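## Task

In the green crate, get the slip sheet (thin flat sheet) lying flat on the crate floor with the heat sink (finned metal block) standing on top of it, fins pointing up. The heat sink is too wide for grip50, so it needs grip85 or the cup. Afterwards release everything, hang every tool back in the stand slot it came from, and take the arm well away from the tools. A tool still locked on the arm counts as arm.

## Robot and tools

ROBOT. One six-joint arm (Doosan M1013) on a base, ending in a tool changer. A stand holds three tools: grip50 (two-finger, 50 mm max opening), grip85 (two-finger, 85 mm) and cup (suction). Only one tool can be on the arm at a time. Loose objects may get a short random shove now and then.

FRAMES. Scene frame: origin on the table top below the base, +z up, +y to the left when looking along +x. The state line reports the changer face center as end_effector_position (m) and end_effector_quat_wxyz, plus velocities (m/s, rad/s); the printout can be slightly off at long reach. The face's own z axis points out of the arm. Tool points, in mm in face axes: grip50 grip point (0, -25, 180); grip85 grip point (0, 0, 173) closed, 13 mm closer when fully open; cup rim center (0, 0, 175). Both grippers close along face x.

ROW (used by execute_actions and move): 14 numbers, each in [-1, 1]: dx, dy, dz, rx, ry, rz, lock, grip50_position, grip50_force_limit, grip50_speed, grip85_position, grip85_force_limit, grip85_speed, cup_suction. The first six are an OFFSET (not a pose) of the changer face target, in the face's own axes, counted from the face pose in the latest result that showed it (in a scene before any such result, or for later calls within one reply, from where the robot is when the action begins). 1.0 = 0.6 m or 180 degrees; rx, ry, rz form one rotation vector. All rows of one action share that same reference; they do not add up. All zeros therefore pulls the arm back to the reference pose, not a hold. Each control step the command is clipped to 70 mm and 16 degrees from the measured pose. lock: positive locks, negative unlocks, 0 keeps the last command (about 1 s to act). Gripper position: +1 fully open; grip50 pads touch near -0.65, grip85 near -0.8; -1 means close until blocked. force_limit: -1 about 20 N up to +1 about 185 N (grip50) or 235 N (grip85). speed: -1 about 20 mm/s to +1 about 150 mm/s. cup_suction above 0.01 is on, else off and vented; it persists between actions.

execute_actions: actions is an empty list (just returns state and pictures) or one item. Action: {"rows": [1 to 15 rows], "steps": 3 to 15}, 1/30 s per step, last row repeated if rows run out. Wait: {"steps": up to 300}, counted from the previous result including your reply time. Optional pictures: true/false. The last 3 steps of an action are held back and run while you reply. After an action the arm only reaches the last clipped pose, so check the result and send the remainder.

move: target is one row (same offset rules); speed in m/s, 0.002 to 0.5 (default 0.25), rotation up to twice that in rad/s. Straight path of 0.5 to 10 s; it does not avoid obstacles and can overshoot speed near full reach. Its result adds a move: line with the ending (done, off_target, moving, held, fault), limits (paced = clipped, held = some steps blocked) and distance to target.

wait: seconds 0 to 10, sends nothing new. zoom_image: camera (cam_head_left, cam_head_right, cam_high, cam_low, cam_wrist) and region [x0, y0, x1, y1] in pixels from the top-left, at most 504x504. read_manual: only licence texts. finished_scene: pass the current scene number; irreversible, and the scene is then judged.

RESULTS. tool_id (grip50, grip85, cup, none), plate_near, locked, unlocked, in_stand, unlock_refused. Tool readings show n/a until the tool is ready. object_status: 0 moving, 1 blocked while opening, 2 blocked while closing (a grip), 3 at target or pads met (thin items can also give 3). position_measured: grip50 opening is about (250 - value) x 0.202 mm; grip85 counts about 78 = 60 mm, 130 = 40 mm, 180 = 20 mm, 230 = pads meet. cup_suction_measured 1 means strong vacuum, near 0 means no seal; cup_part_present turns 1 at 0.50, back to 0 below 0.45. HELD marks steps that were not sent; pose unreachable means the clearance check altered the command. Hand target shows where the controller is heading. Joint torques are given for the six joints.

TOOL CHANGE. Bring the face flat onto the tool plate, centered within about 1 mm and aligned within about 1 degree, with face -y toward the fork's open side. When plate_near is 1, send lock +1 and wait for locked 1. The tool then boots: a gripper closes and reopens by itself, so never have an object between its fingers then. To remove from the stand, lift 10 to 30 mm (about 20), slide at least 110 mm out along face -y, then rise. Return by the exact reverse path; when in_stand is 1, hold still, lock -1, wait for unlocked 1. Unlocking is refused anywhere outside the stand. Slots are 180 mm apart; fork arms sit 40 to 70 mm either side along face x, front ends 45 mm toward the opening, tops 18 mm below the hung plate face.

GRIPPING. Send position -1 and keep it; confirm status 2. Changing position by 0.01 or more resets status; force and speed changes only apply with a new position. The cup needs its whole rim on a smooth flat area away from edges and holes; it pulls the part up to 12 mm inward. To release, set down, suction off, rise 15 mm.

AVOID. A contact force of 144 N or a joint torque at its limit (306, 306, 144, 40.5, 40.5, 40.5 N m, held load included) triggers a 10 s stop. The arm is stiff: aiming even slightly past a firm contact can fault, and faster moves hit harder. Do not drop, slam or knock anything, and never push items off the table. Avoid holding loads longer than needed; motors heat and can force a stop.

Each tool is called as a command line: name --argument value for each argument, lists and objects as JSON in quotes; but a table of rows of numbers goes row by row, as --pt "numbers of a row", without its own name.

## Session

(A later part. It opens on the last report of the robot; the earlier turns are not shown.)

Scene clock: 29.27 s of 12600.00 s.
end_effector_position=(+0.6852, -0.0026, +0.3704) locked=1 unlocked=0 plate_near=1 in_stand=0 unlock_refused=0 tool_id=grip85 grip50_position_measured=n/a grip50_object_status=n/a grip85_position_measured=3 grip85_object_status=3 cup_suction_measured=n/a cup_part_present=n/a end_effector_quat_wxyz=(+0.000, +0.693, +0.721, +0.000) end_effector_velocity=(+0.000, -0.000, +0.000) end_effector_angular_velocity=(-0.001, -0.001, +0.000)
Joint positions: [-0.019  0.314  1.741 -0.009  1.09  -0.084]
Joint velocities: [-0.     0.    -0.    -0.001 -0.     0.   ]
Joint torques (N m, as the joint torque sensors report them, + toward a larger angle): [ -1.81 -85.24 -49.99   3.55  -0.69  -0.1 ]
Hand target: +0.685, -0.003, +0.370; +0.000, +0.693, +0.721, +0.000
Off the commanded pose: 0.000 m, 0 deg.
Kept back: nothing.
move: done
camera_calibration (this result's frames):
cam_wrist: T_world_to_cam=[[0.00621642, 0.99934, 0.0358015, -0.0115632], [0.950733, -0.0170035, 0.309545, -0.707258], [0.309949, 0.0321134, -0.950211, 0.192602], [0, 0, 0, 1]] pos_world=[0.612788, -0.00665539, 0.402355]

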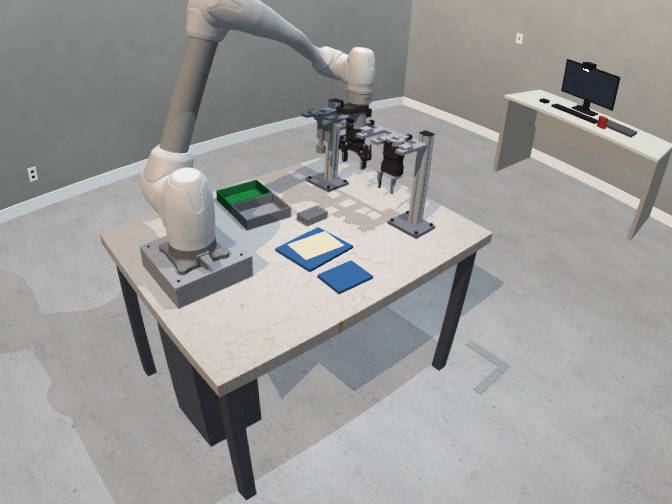

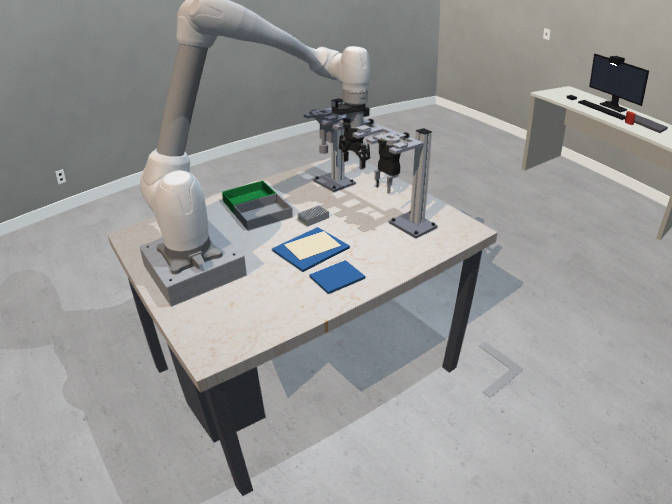

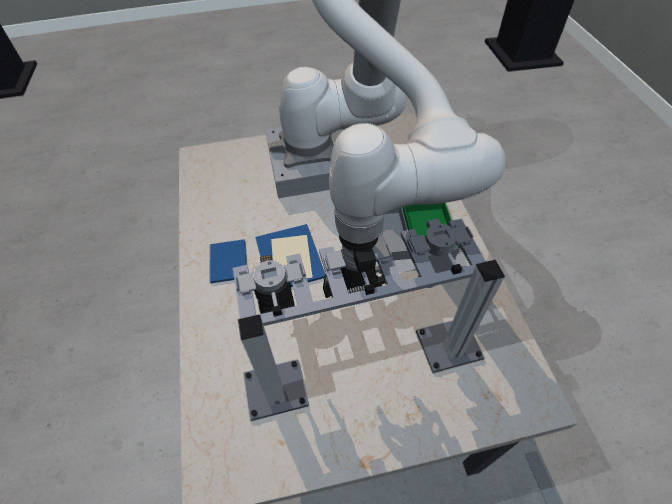

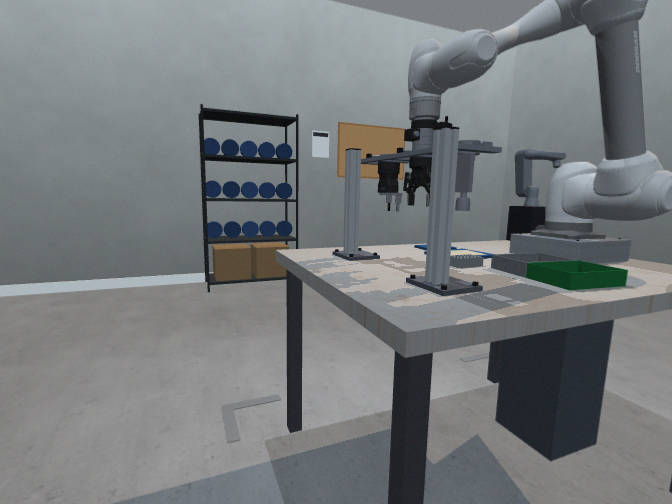

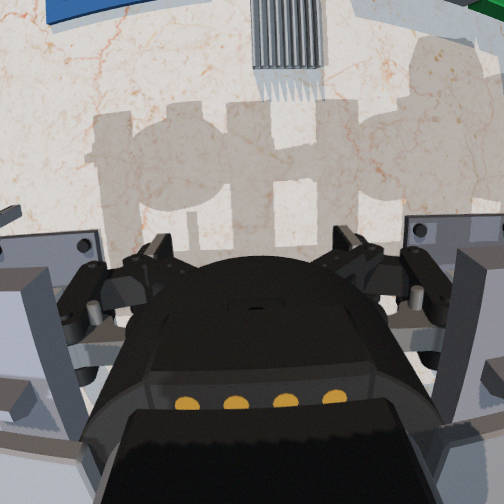

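execute_actions --actions '[{"rows":[[0,0,0.001,0,0,0,0,1,0,0,1,-0.4,0.3,0],[0,0,0.0025,0,0,0,0,1,0,0,1,-0.4,0.3,0],[0,0,0.0045,0,0,0,0,1,0,0,1,-0.4,0.3,0],[0,0,0.0065,0,0,0,0,1,0,0,1,-0.4,0.3,0],[0,0,0.0085,0,0,0,0,1,0,0,1,-0.4,0.3,0],[0,0,0.0105,0,0,0,0,1,0,0,1,-0.4,0.3,0],[0,0,0.012,0,0,0,0,1,0,0,1,-0.4,0.3,0],[0,0,0.0135,0,0,0,0,1,0,0,1,-0.4,0.3,0],[0,0,0.0147,0,0,0,0,1,0,0,1,-0.4,0.3,0]],"steps":15}]'

Scene clock: 29.83 s of 12600.00 s.
end_effector_position=(+0.6852, -0.0025, +0.3617) locked=1 unlocked=0 plate_near=1 in_stand=1 unlock_refused=0 tool_id=grip85 grip50_position_measured=n/a grip50_object_status=n/a grip85_position_measured=3 grip85_object_status=3 cup_suction_measured=n/a cup_part_present=n/a end_effector_quat_wxyz=(-0.000, +0.693, +0.721, +0.000) end_effector_velocity=(+0.001, +0.000, -0.001) end_effector_angular_velocity=(+0.000, -0.003, -0.000)
Joint positions: [-0.019  0.321  1.75  -0.009  1.075 -0.084]
Joint velocities: [ 0.     0.     0.     0.    -0.004  0.   ]
Joint torques (N m, as the joint torque sensors report them, + toward a larger angle): [  1.05 -85.13 -49.11   3.69  -0.56  -0.11]
Steps of this call (steps 1 to 5: nothing new was sent; steps 6 to 17: the first 12 steps of this action). Readings (end_effector_position | what the end effector reports):
6: (+0.6852, -0.0026, +0.3703) | locked=1 unlocked=0 plate_near=1 in_stand=0 unlock_refused=0 tool_id=grip85 grip50_position_measured=n/a grip50_object_status=n/a grip85_position_measured=3 grip85_object_status=3 cup_suction_measured=n/a cup_part_present=n/a
7: (+0.6852, -0.0026, +0.3700) | locked=1 unlocked=0 plate_near=1 in_stand=0 unlock_refused=0 tool_id=grip85 grip50_position_measured=n/a grip50_object_status=n/a grip85_position_measured=3 grip85_object_status=3 cup_suction_measured=n/a cup_part_present=n/a
9: (+0.6852, -0.0026, +0.3681) | locked=1 unlocked=0 plate_near=1 in_stand=0 unlock_refused=0 tool_id=grip85 grip50_position_measured=n/a grip50_object_status=n/a grip85_position_measured=3 grip85_object_status=3 cup_suction_measured=n/a cup_part_present=n/a
13: (+0.6852, -0.0026, +0.3636) | locked=1 unlocked=0 plate_near=1 in_stand=1 unlock_refused=0 tool_id=grip85 grip50_position_measured=n/a grip50_object_status=n/a grip85_position_measured=3 grip85_object_status=3 cup_suction_measured=n/a cup_part_present=n/a
17: the state above

execute_actions --actions '[{"rows":[[0,0,0.0005,0,0,0,0,1,0,0,1,-0.4,0.3,0],[0,0,0.0008,0,0,0,0,1,0,0,1,-0.4,0.3,0],[0,0,0.0008,0,0,0,0,1,0,0,1,-0.4,0.3,0],[0,0,0.0008,0,0,0,0,1,0,0,1,-0.4,0.3,0],[0,0,0.0008,0,0,0,-1,1,0,0,1,-0.4,0.3,0]],"steps":15}]'

execute_actions --actions '[{"steps":24}]'

Scene clock: 30.40 s of 12600.00 s.
end_effector_position=(+0.6852, -0.0025, +0.3612) locked=0 unlocked=0 plate_near=1 in_stand=1 unlock_refused=0 tool_id=none grip50_position_measured=n/a grip50_object_status=n/a grip85_position_measured=n/a grip85_object_status=n/a cup_suction_measured=n/a cup_part_present=n/a end_effector_quat_wxyz=(+0.000, +0.693, +0.721, +0.000) end_effector_velocity=(+0.000, -0.000, -0.000) end_effector_angular_velocity=(-0.001, -0.001, +0.000)
Joint positions: [-0.019  0.321  1.75  -0.009  1.074 -0.084]
Joint velocities: [-0.     0.    -0.    -0.001 -0.001 -0.   ]
Joint torques (N m, as the joint torque sensors report them, + toward a larger angle): [ -1.58 -58.56 -30.07   3.62  -0.11   0.07]
Off your previous action's commanded pose: 0.000 m, 0 deg at its last step (step 3 of this call).
Steps of this call (steps 1 to 3: the last 3 steps of your previous action; steps 4 to 5: nothing new was sent; steps 6 to 17: the first 12 steps of this action). Readings (end_effector_position | what the end effector reports):
6: (+0.6852, -0.0025, +0.3616) | locked=1 unlocked=0 plate_near=1 in_stand=1 unlock_refused=0 tool_id=grip85 grip50_position_measured=n/a grip50_object_status=n/a grip85_position_measured=3 grip85_object_status=3 cup_suction_measured=n/a cup_part_present=n/a
7: (+0.6852, -0.0025, +0.3615) | locked=1 unlocked=0 plate_near=1 in_stand=1 unlock_refused=0 tool_id=grip85 grip50_position_measured=n/a grip50_object_status=n/a grip85_position_measured=3 grip85_object_status=3 cup_suction_measured=n/a cup_part_present=n/a
9: (+0.6853, -0.0025, +0.3614) | locked=1 unlocked=0 plate_near=1 in_stand=1 unlock_refused=0 tool_id=grip85 grip50_position_measured=n/a grip50_object_status=n/a grip85_position_measured=3 grip85_object_status=3 cup_suction_measured=n/a cup_part_present=n/a
13: (+0.6852, -0.0025, +0.3613) | locked=1 unlocked=0 plate_near=1 in_stand=1 unlock_refused=0 tool_id=grip85 grip50_position_measured=n/a grip50_object_status=n/a grip85_position_measured=3 grip85_object_status=3 cup_suction_measured=n/a cup_part_present=n/a
17: the state above

Scene clock: 31.20 s of 12600.00 s.
end_effector_position=(+0.6852, -0.0025, +0.3612) locked=0 unlocked=1 plate_near=1 in_stand=1 unlock_refused=0 tool_id=none grip50_position_measured=n/a grip50_object_status=n/a grip85_position_measured=n/a grip85_object_status=n/a cup_suction_measured=n/a cup_part_present=n/a end_effector_quat_wxyz=(+0.000, +0.693, +0.721, +0.000) end_effector_velocity=(+0.000, +0.000, +0.000) end_effector_angular_velocity=(+0.000, +0.000, -0.000)
Joint positions: [-0.019  0.321  1.75  -0.009  1.074 -0.084]
Joint velocities: [-0.  0. -0.  0.  0.  0.]
Joint torques (N m, as the joint torque sensors report them, + toward a larger angle): [ -1.88 -56.08 -26.61   3.8    0.37  -0.33]
Hand target: +0.685, -0.003, +0.361; -0.000, +0.693, +0.721, +0.000
Off the commanded pose: 0.000 m, 0 deg.
Kept back: nothing.
Steps of this call (steps 1 to 3: the last 3 steps of your previous action; steps 4 to 24: nothing new was sent). Readings (end_effector_position | what the end effector reports):
1: (+0.6852, -0.0025, +0.3612) | locked=0 unlocked=0 plate_near=1 in_stand=1 unlock_refused=0 tool_id=none grip50_position_measured=n/a grip50_object_status=n/a grip85_position_measured=n/a grip85_object_status=n/a cup_suction_measured=n/a cup_part_present=n/a
2: (+0.6852, -0.0025, +0.3612) | locked=0 unlocked=0 plate_near=1 in_stand=1 unlock_refused=0 tool_id=none grip50_position_measured=n/a grip50_object_status=n/a grip85_position_measured=n/a grip85_object_status=n/a cup_suction_measured=n/a cup_part_present=n/a
4: (+0.6852, -0.0025, +0.3612) | locked=0 unlocked=0 plate_near=1 in_stand=1 unlock_refused=0 tool_id=none grip50_position_measured=n/a grip50_object_status=n/a grip85_position_measured=n/a grip85_object_status=n/a cup_suction_measured=n/a cup_part_present=n/a
8: (+0.6852, -0.0025, +0.3612) | locked=0 unlocked=0 plate_near=1 in_stand=1 unlock_refused=0 tool_id=none grip50_position_measured=n/a grip50_object_status=n/a grip85_position_measured=n/a grip85_object_status=n/a cup_suction_measured=n/a cup_part_present=n/a
24: the state above

move --target '[0,0,-0.0338,0,0,0,0,1,0,0,1,0,0,0]' --speed 0.08

zoom_image --camera "cam_wrist" --region '[130, 270, 380, 420]'

move --target '[0.3,0,0,0,0,0,0,1,0,0,1,0,0,0]' --speed 0.25

zoom_image --camera "cam_wrist" --region '[130, 270, 380, 420]'

Scene clock: 32.13 s of 12600.00 s.
end_effector_position=(+0.6852, -0.0026, +0.3815) locked=0 unlocked=1 plate_near=0 in_stand=0 unlock_refused=0 tool_id=none grip50_position_measured=n/a grip50_object_status=n/a grip85_position_measured=n/a grip85_object_status=n/a cup_suction_measured=n/a cup_part_present=n/a end_effector_quat_wxyz=(+0.000, +0.693, +0.721, +0.000) end_effector_velocity=(-0.001, +0.000, -0.000) end_effector_angular_velocity=(+0.000, +0.001, +0.001)
Joint positions: [-0.018  0.306  1.73  -0.009  1.109 -0.084]
Joint velocities: [ 0.    -0.     0.001  0.    -0.    -0.   ]
Joint torques (N m, as the joint torque sensors report them, + toward a larger angle): [ -3.19 -76.38 -43.01   3.51  -0.53   0.17]
Hand target: +0.685, -0.003, +0.381; +0.000, +0.693, +0.721, +0.000
Off the commanded pose: 0.000 m, 0 deg.
Kept back: nothing.
move: done
camera_calibration (this result's frames):
cam_wrist: T_world_to_cam=[[0.00628468, 0.99934, 0.0357761, -0.0119716], [0.950739, -0.0170599, 0.309523, -0.710675], [0.309929, 0.0320685, -0.950219, 0.203083], [0, 0, 0, 1]] pos_world=[0.6128, -0.00667286, 0.413372]

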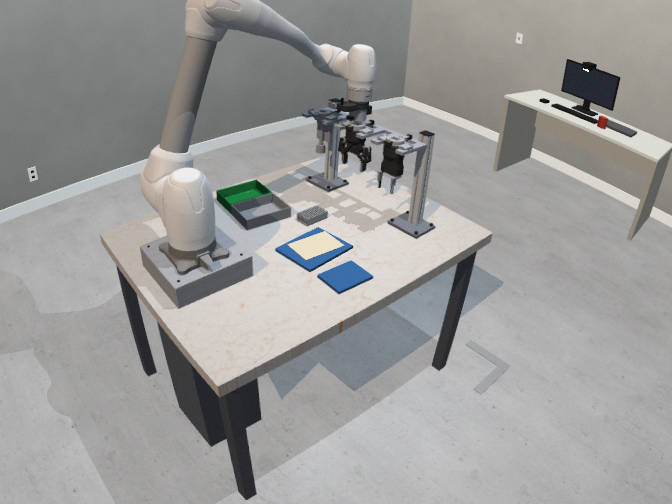

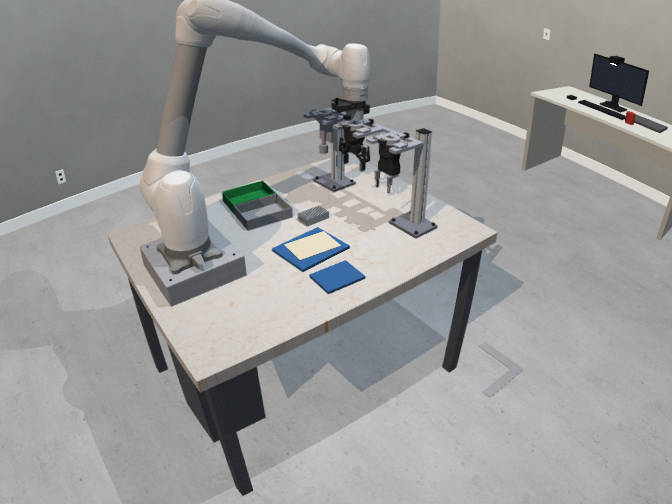

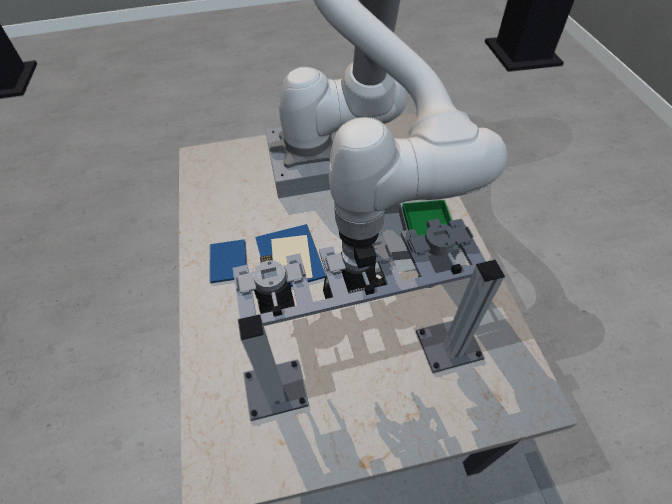

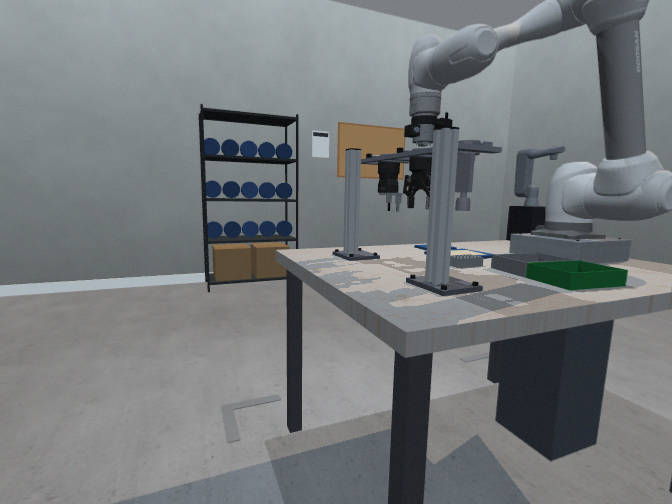

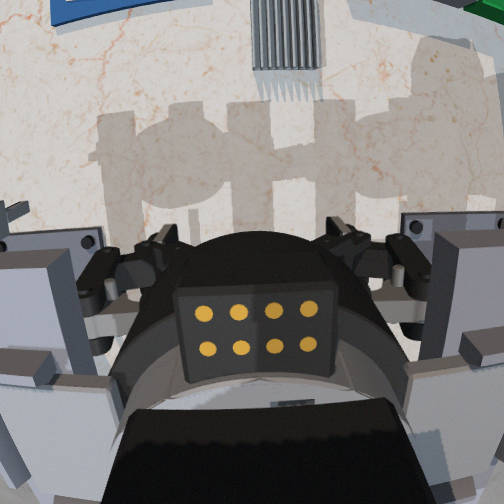

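Region (130, 270, 380, 420) of cam_wrist's 504x504 image, scaled by 2.016, with more detail than that image has; it fills the top 302 rows of this view, and the rest is white.

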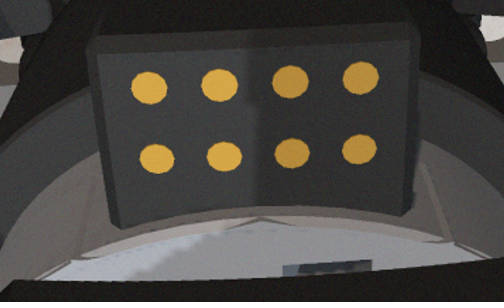

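Scene clock: 33.23 s of 12600.00 s.
end_effector_position=(+0.6783, +0.1775, +0.3816) locked=0 unlocked=1 plate_near=0 in_stand=0 unlock_refused=0 tool_id=none grip50_position_measured=n/a grip50_object_status=n/a grip85_position_measured=n/a grip85_object_status=n/a cup_suction_measured=n/a cup_part_present=n/a end_effector_quat_wxyz=(-0.000, +0.693, +0.721, +0.000) end_effector_velocity=(-0.000, +0.000, -0.000) end_effector_angular_velocity=(-0.000, +0.001, +0.000)
Joint positions: [ 0.241  0.331  1.698 -0.007  1.118  0.175]
Joint velocities: [ 0.     0.     0.001  0.    -0.     0.   ]
Joint torques (N m, as the joint torque sensors report them, + toward a larger angle): [ -1.74 -79.17 -42.73   3.44  -0.42  -0.2 ]
Hand target: +0.678, +0.178, +0.382; -0.000, +0.693, +0.721, +0.000
Off the commanded pose: 0.000 m, 0 deg.
Kept back: nothing.
move: done
camera_calibration (this result's frames):
cam_wrist: T_world_to_cam=[[0.00635336, 0.999317, 0.036396, -0.19214], [0.95073, -0.0173181, 0.309537, -0.700948], [0.309956, 0.0326362, -0.950191, 0.199438], [0, 0, 0, 1]] pos_world=[0.605815, 0.173361, 0.413467]

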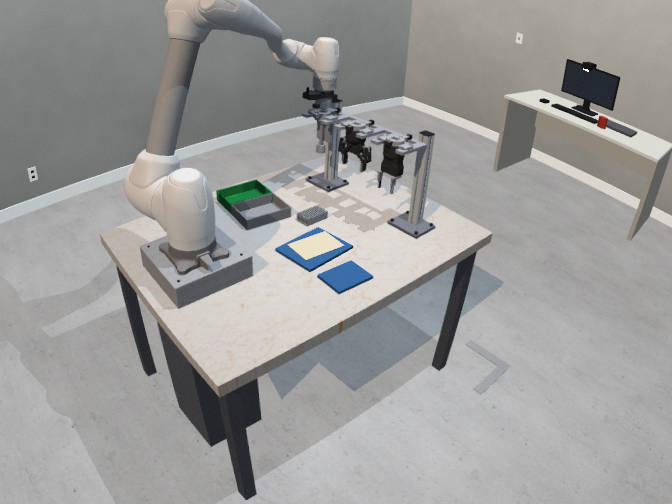

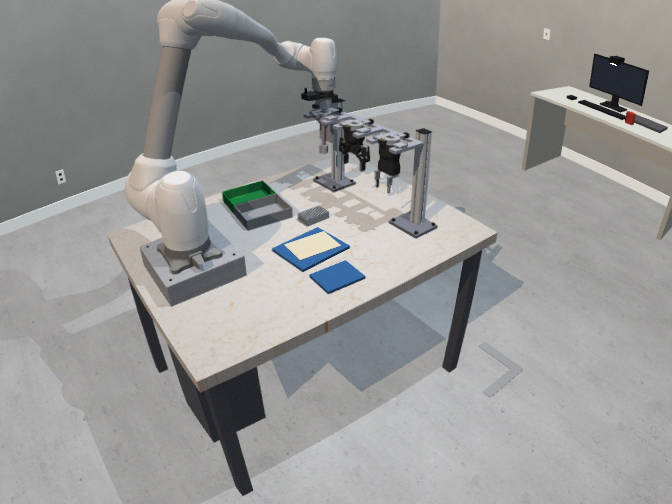

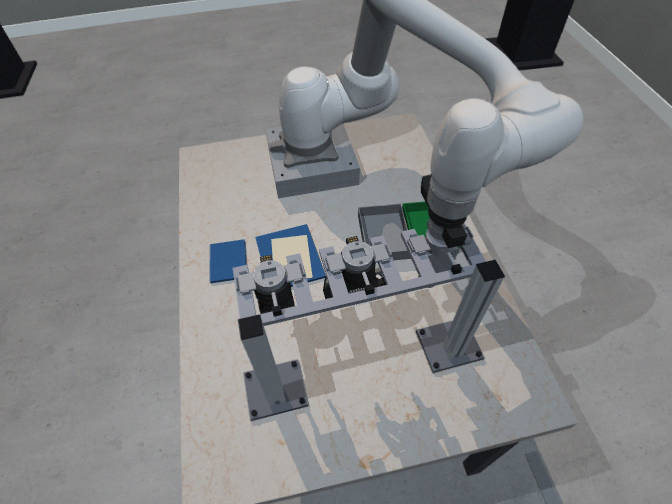

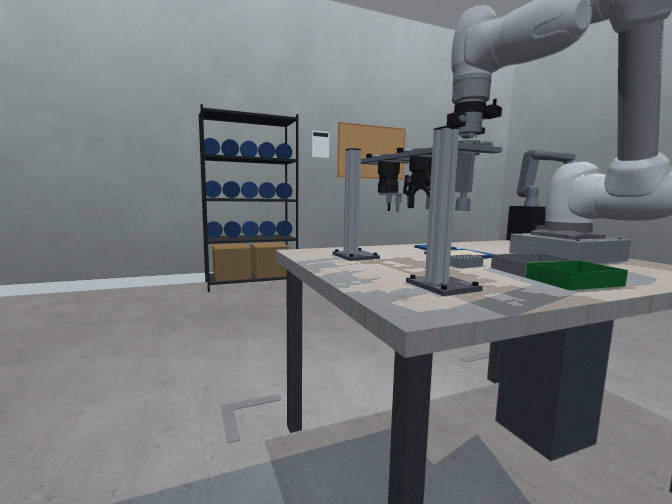

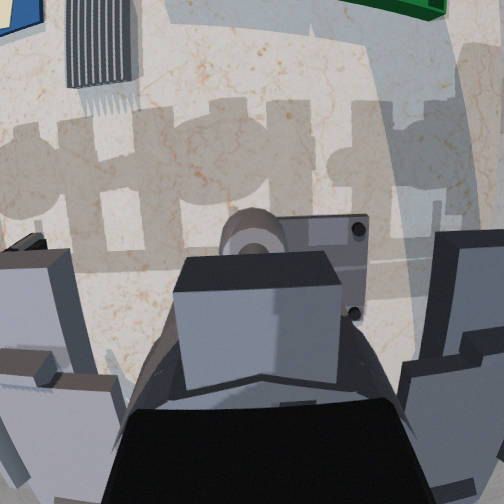

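Region (130, 270, 380, 420) of cam_wrist's 504x504 image, scaled by 2.016, with more detail than that image has; it fills the top 302 rows of this view, and the rest is white.

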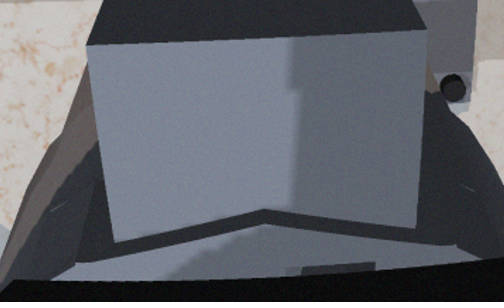

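move --target '[0.0004,0.0002,0.0315,0,0,0,0,1,0,0,1,0,0,0]' --speed 0.03

execute_actions --actions '[{"rows":[[0,0,0.0004,0,0,0,0,1,0,0,1,0,0,0],[0,0,0.0008,0,0,0,0,1,0,0,1,0,0,0],[0,0,0.0012,0,0,0,0,1,0,0,1,0,0,0]],"steps":9}]'

Scene clock: 34.33 s of 12600.00 s.
end_effector_position=(+0.6783, +0.1777, +0.3627) locked=0 unlocked=1 plate_near=0 in_stand=1 unlock_refused=0 tool_id=none grip50_position_measured=n/a grip50_object_status=n/a grip85_position_measured=n/a grip85_object_status=n/a cup_suction_measured=n/a cup_part_present=n/a end_effector_quat_wxyz=(-0.000, +0.693, +0.721, +0.000) end_effector_velocity=(-0.000, +0.000, -0.000) end_effector_angular_velocity=(+0.000, +0.000, -0.000)
Joint positions: [ 0.241  0.345  1.716 -0.007  1.086  0.175]
Joint velocities: [ 0.  0.  0.  0.  0. -0.]
Joint torques (N m, as the joint torque sensors report them, + toward a larger angle): [  0.35 -77.89 -42.95   3.64  -0.26  -0.05]
Hand target: +0.678, +0.178, +0.363; -0.000, +0.693, +0.721, +0.000
Off the commanded pose: 0.000 m, 0 deg.
Kept back: nothing.
move: done
camera_calibration (this result's frames):
cam_wrist: T_world_to_cam=[[0.00633378, 0.999318, 0.0363912, -0.191694], [0.950722, -0.0172988, 0.309563, -0.695188], [0.309981, 0.0326372, -0.950182, 0.181432], [0, 0, 0, 1]] pos_world=[0.605904, 0.173616, 0.394574]

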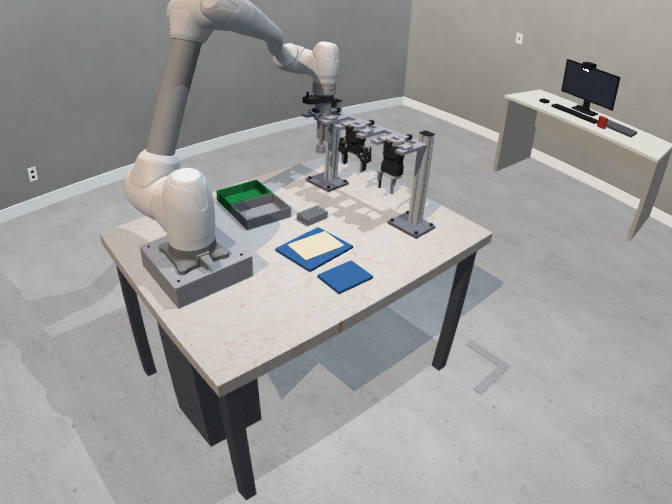

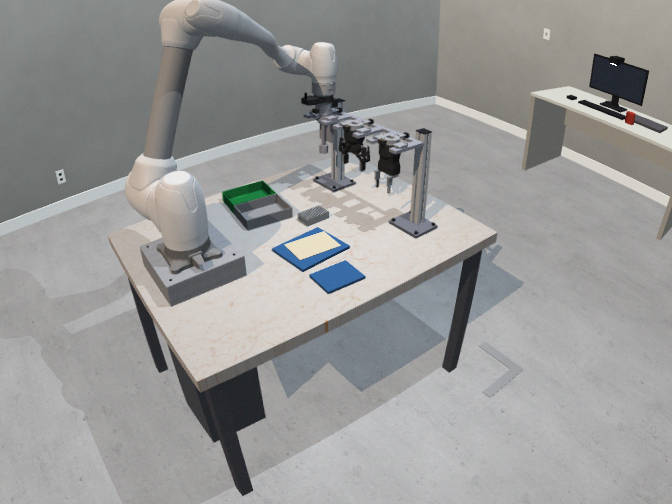

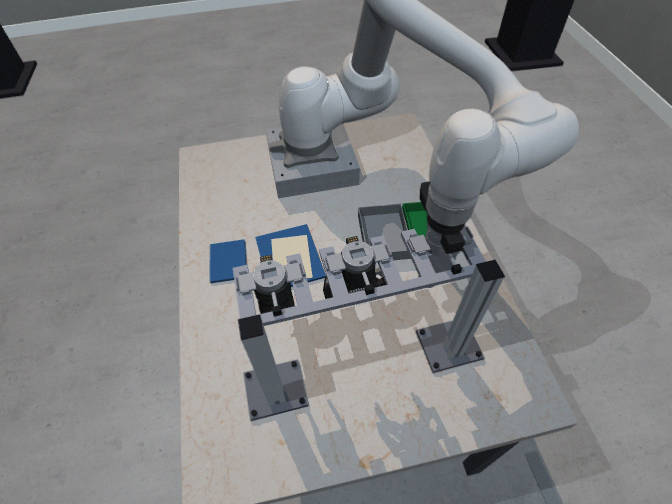

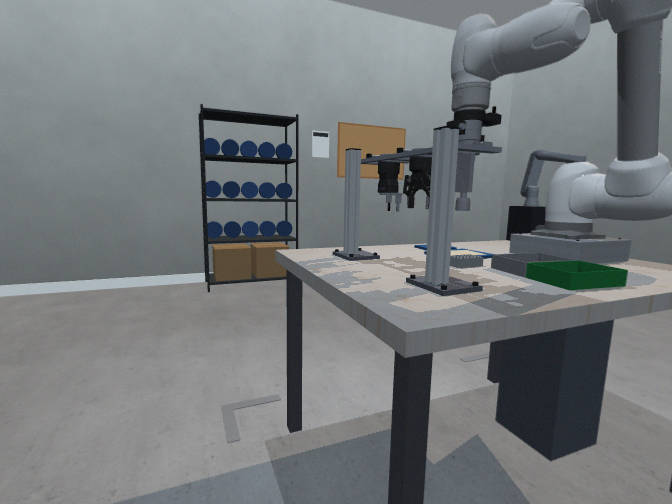

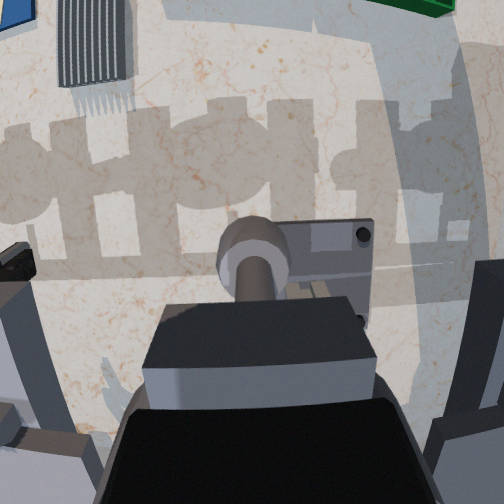

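Scene clock: 34.53 s of 12600.00 s.
end_effector_position=(+0.6783, +0.1777, +0.3620) locked=0 unlocked=1 plate_near=1 in_stand=1 unlock_refused=0 tool_id=none grip50_position_measured=n/a grip50_object_status=n/a grip85_position_measured=n/a grip85_object_status=n/a cup_suction_measured=n/a cup_part_present=n/a end_effector_quat_wxyz=(-0.000, +0.693, +0.721, +0.000) end_effector_velocity=(+0.001, +0.000, +0.001) end_effector_angular_velocity=(+0.001, -0.002, -0.000)
Joint positions: [ 0.241  0.346  1.716 -0.007  1.084  0.175]
Joint velocities: [-0.     0.    -0.002  0.    -0.001 -0.   ]
Joint torques (N m, as the joint torque sensors report them, + toward a larger angle): [ -1.66 -79.15 -42.6    3.56  -0.45  -0.39]
Steps of this call (steps 1 to 6: the first 6 steps of this action). Readings (end_effector_position | what the end effector reports):
1: (+0.6783, +0.1777, +0.3626) | locked=0 unlocked=1 plate_near=0 in_stand=1 unlock_refused=0 tool_id=none grip50_position_measured=n/a grip50_object_status=n/a grip85_position_measured=n/a grip85_object_status=n/a cup_suction_measured=n/a cup_part_present=n/a
2: (+0.6783, +0.1777, +0.3625) | locked=0 unlocked=1 plate_near=0 in_stand=1 unlock_refused=0 tool_id=none grip50_position_measured=n/a grip50_object_status=n/a grip85_position_measured=n/a grip85_object_status=n/a cup_suction_measured=n/a cup_part_present=n/a
4: (+0.6783, +0.1777, +0.3621) | locked=0 unlocked=1 plate_near=1 in_stand=1 unlock_refused=0 tool_id=none grip50_position_measured=n/a grip50_object_status=n/a grip85_position_measured=n/a grip85_object_status=n/a cup_suction_measured=n/a cup_part_present=n/a
6: the state above

execute_actions --actions '[{"rows":[[0,0,0.0006,0,0,0,1,1,0,0,1,0,0,0]],"steps":15}]'

execute_actions --actions '[{"steps":19}]'

Scene clock: 35.03 s of 12600.00 s.
end_effector_position=(+0.6783, +0.1777, +0.3616) locked=0 unlocked=0 plate_near=1 in_stand=1 unlock_refused=0 tool_id=none grip50_position_measured=n/a grip50_object_status=n/a grip85_position_measured=n/a grip85_object_status=n/a cup_suction_measured=n/a cup_part_present=n/a end_effector_quat_wxyz=(-0.000, +0.693, +0.721, +0.000) end_effector_velocity=(-0.001, -0.000, -0.001) end_effector_angular_velocity=(-0.000, +0.001, +0.000)
Joint positions: [ 0.241  0.346  1.717 -0.007  1.084  0.175]
Joint velocities: [-0.     0.     0.002 -0.    -0.001 -0.   ]
Joint torques (N m, as the joint torque sensors report them, + toward a larger angle): [ -1.03 -78.32 -43.23   3.52  -0.91   0.09]
Off your previous action's commanded pose: 0.000 m, 0 deg at its last step (step 3 of this call).
Steps of this call (steps 1 to 3: the last 3 steps of your previous action; steps 4 to 15: the first 12 steps of this action). Readings (end_effector_position | what the end effector reports):
4: (+0.6783, +0.1777, +0.3619) | locked=0 unlocked=0 plate_near=1 in_stand=1 unlock_refused=0 tool_id=none grip50_position_measured=n/a grip50_object_status=n/a grip85_position_measured=n/a grip85_object_status=n/a cup_suction_measured=n/a cup_part_present=n/a
5: (+0.6783, +0.1777, +0.3617) | locked=0 unlocked=0 plate_near=1 in_stand=1 unlock_refused=0 tool_id=none grip50_position_measured=n/a grip50_object_status=n/a grip85_position_measured=n/a grip85_object_status=n/a cup_suction_measured=n/a cup_part_present=n/a
7: (+0.6783, +0.1777, +0.3616) | locked=0 unlocked=0 plate_near=1 in_stand=1 unlock_refused=0 tool_id=none grip50_position_measured=n/a grip50_object_status=n/a grip85_position_measured=n/a grip85_object_status=n/a cup_suction_measured=n/a cup_part_present=n/a
11: (+0.6783, +0.1777, +0.3616) | locked=0 unlocked=0 plate_near=1 in_stand=1 unlock_refused=0 tool_id=none grip50_position_measured=n/a grip50_object_status=n/a grip85_position_measured=n/a grip85_object_status=n/a cup_suction_measured=n/a cup_part_present=n/a
15: the state above

Scene clock: 35.67 s of 12600.00 s.
end_effector_position=(+0.6783, +0.1777, +0.3616) locked=1 unlocked=0 plate_near=1 in_stand=1 unlock_refused=0 tool_id=cup grip50_position_measured=n/a grip50_object_status=n/a grip85_position_measured=n/a grip85_object_status=n/a cup_suction_measured=n/a cup_part_present=n/a end_effector_quat_wxyz=(-0.000, +0.693, +0.721, +0.000) end_effector_velocity=(+0.000, -0.000, +0.000) end_effector_angular_velocity=(-0.001, -0.000, +0.000)
Joint positions: [ 0.241  0.346  1.717 -0.007  1.084  0.175]
Joint velocities: [-0.     0.    -0.001 -0.001  0.001  0.   ]
Joint torques (N m, as the joint torque sensors report them, + toward a larger angle): [ -1.46 -79.34 -44.26   3.51  -0.38  -0.08]
Hand target: +0.678, +0.178, +0.362; -0.000, +0.693, +0.721, +0.000
Off the commanded pose: 0.000 m, 0 deg.
Kept back: nothing.
Steps of this call (steps 1 to 3: the last 3 steps of your previous action; steps 4 to 19: nothing new was sent). Readings (end_effector_position | what the end effector reports):
1: (+0.6783, +0.1777, +0.3616) | locked=0 unlocked=0 plate_near=1 in_stand=1 unlock_refused=0 tool_id=none grip50_position_measured=n/a grip50_object_status=n/a grip85_position_measured=n/a grip85_object_status=n/a cup_suction_measured=n/a cup_part_present=n/a
2: (+0.6783, +0.1777, +0.3616) | locked=0 unlocked=0 plate_near=1 in_stand=1 unlock_refused=0 tool_id=none grip50_position_measured=n/a grip50_object_status=n/a grip85_position_measured=n/a grip85_object_status=n/a cup_suction_measured=n/a cup_part_present=n/a
4: (+0.6783, +0.1777, +0.3616) | locked=0 unlocked=0 plate_near=1 in_stand=1 unlock_refused=0 tool_id=none grip50_position_measured=n/a grip50_object_status=n/a grip85_position_measured=n/a grip85_object_status=n/a cup_suction_measured=n/a cup_part_present=n/a
8: (+0.6783, +0.1777, +0.3616) | locked=0 unlocked=0 plate_near=1 in_stand=1 unlock_refused=0 tool_id=none grip50_position_measured=n/a grip50_object_status=n/a grip85_position_measured=n/a grip85_object_status=n/a cup_suction_measured=n/a cup_part_present=n/a
19: the state above


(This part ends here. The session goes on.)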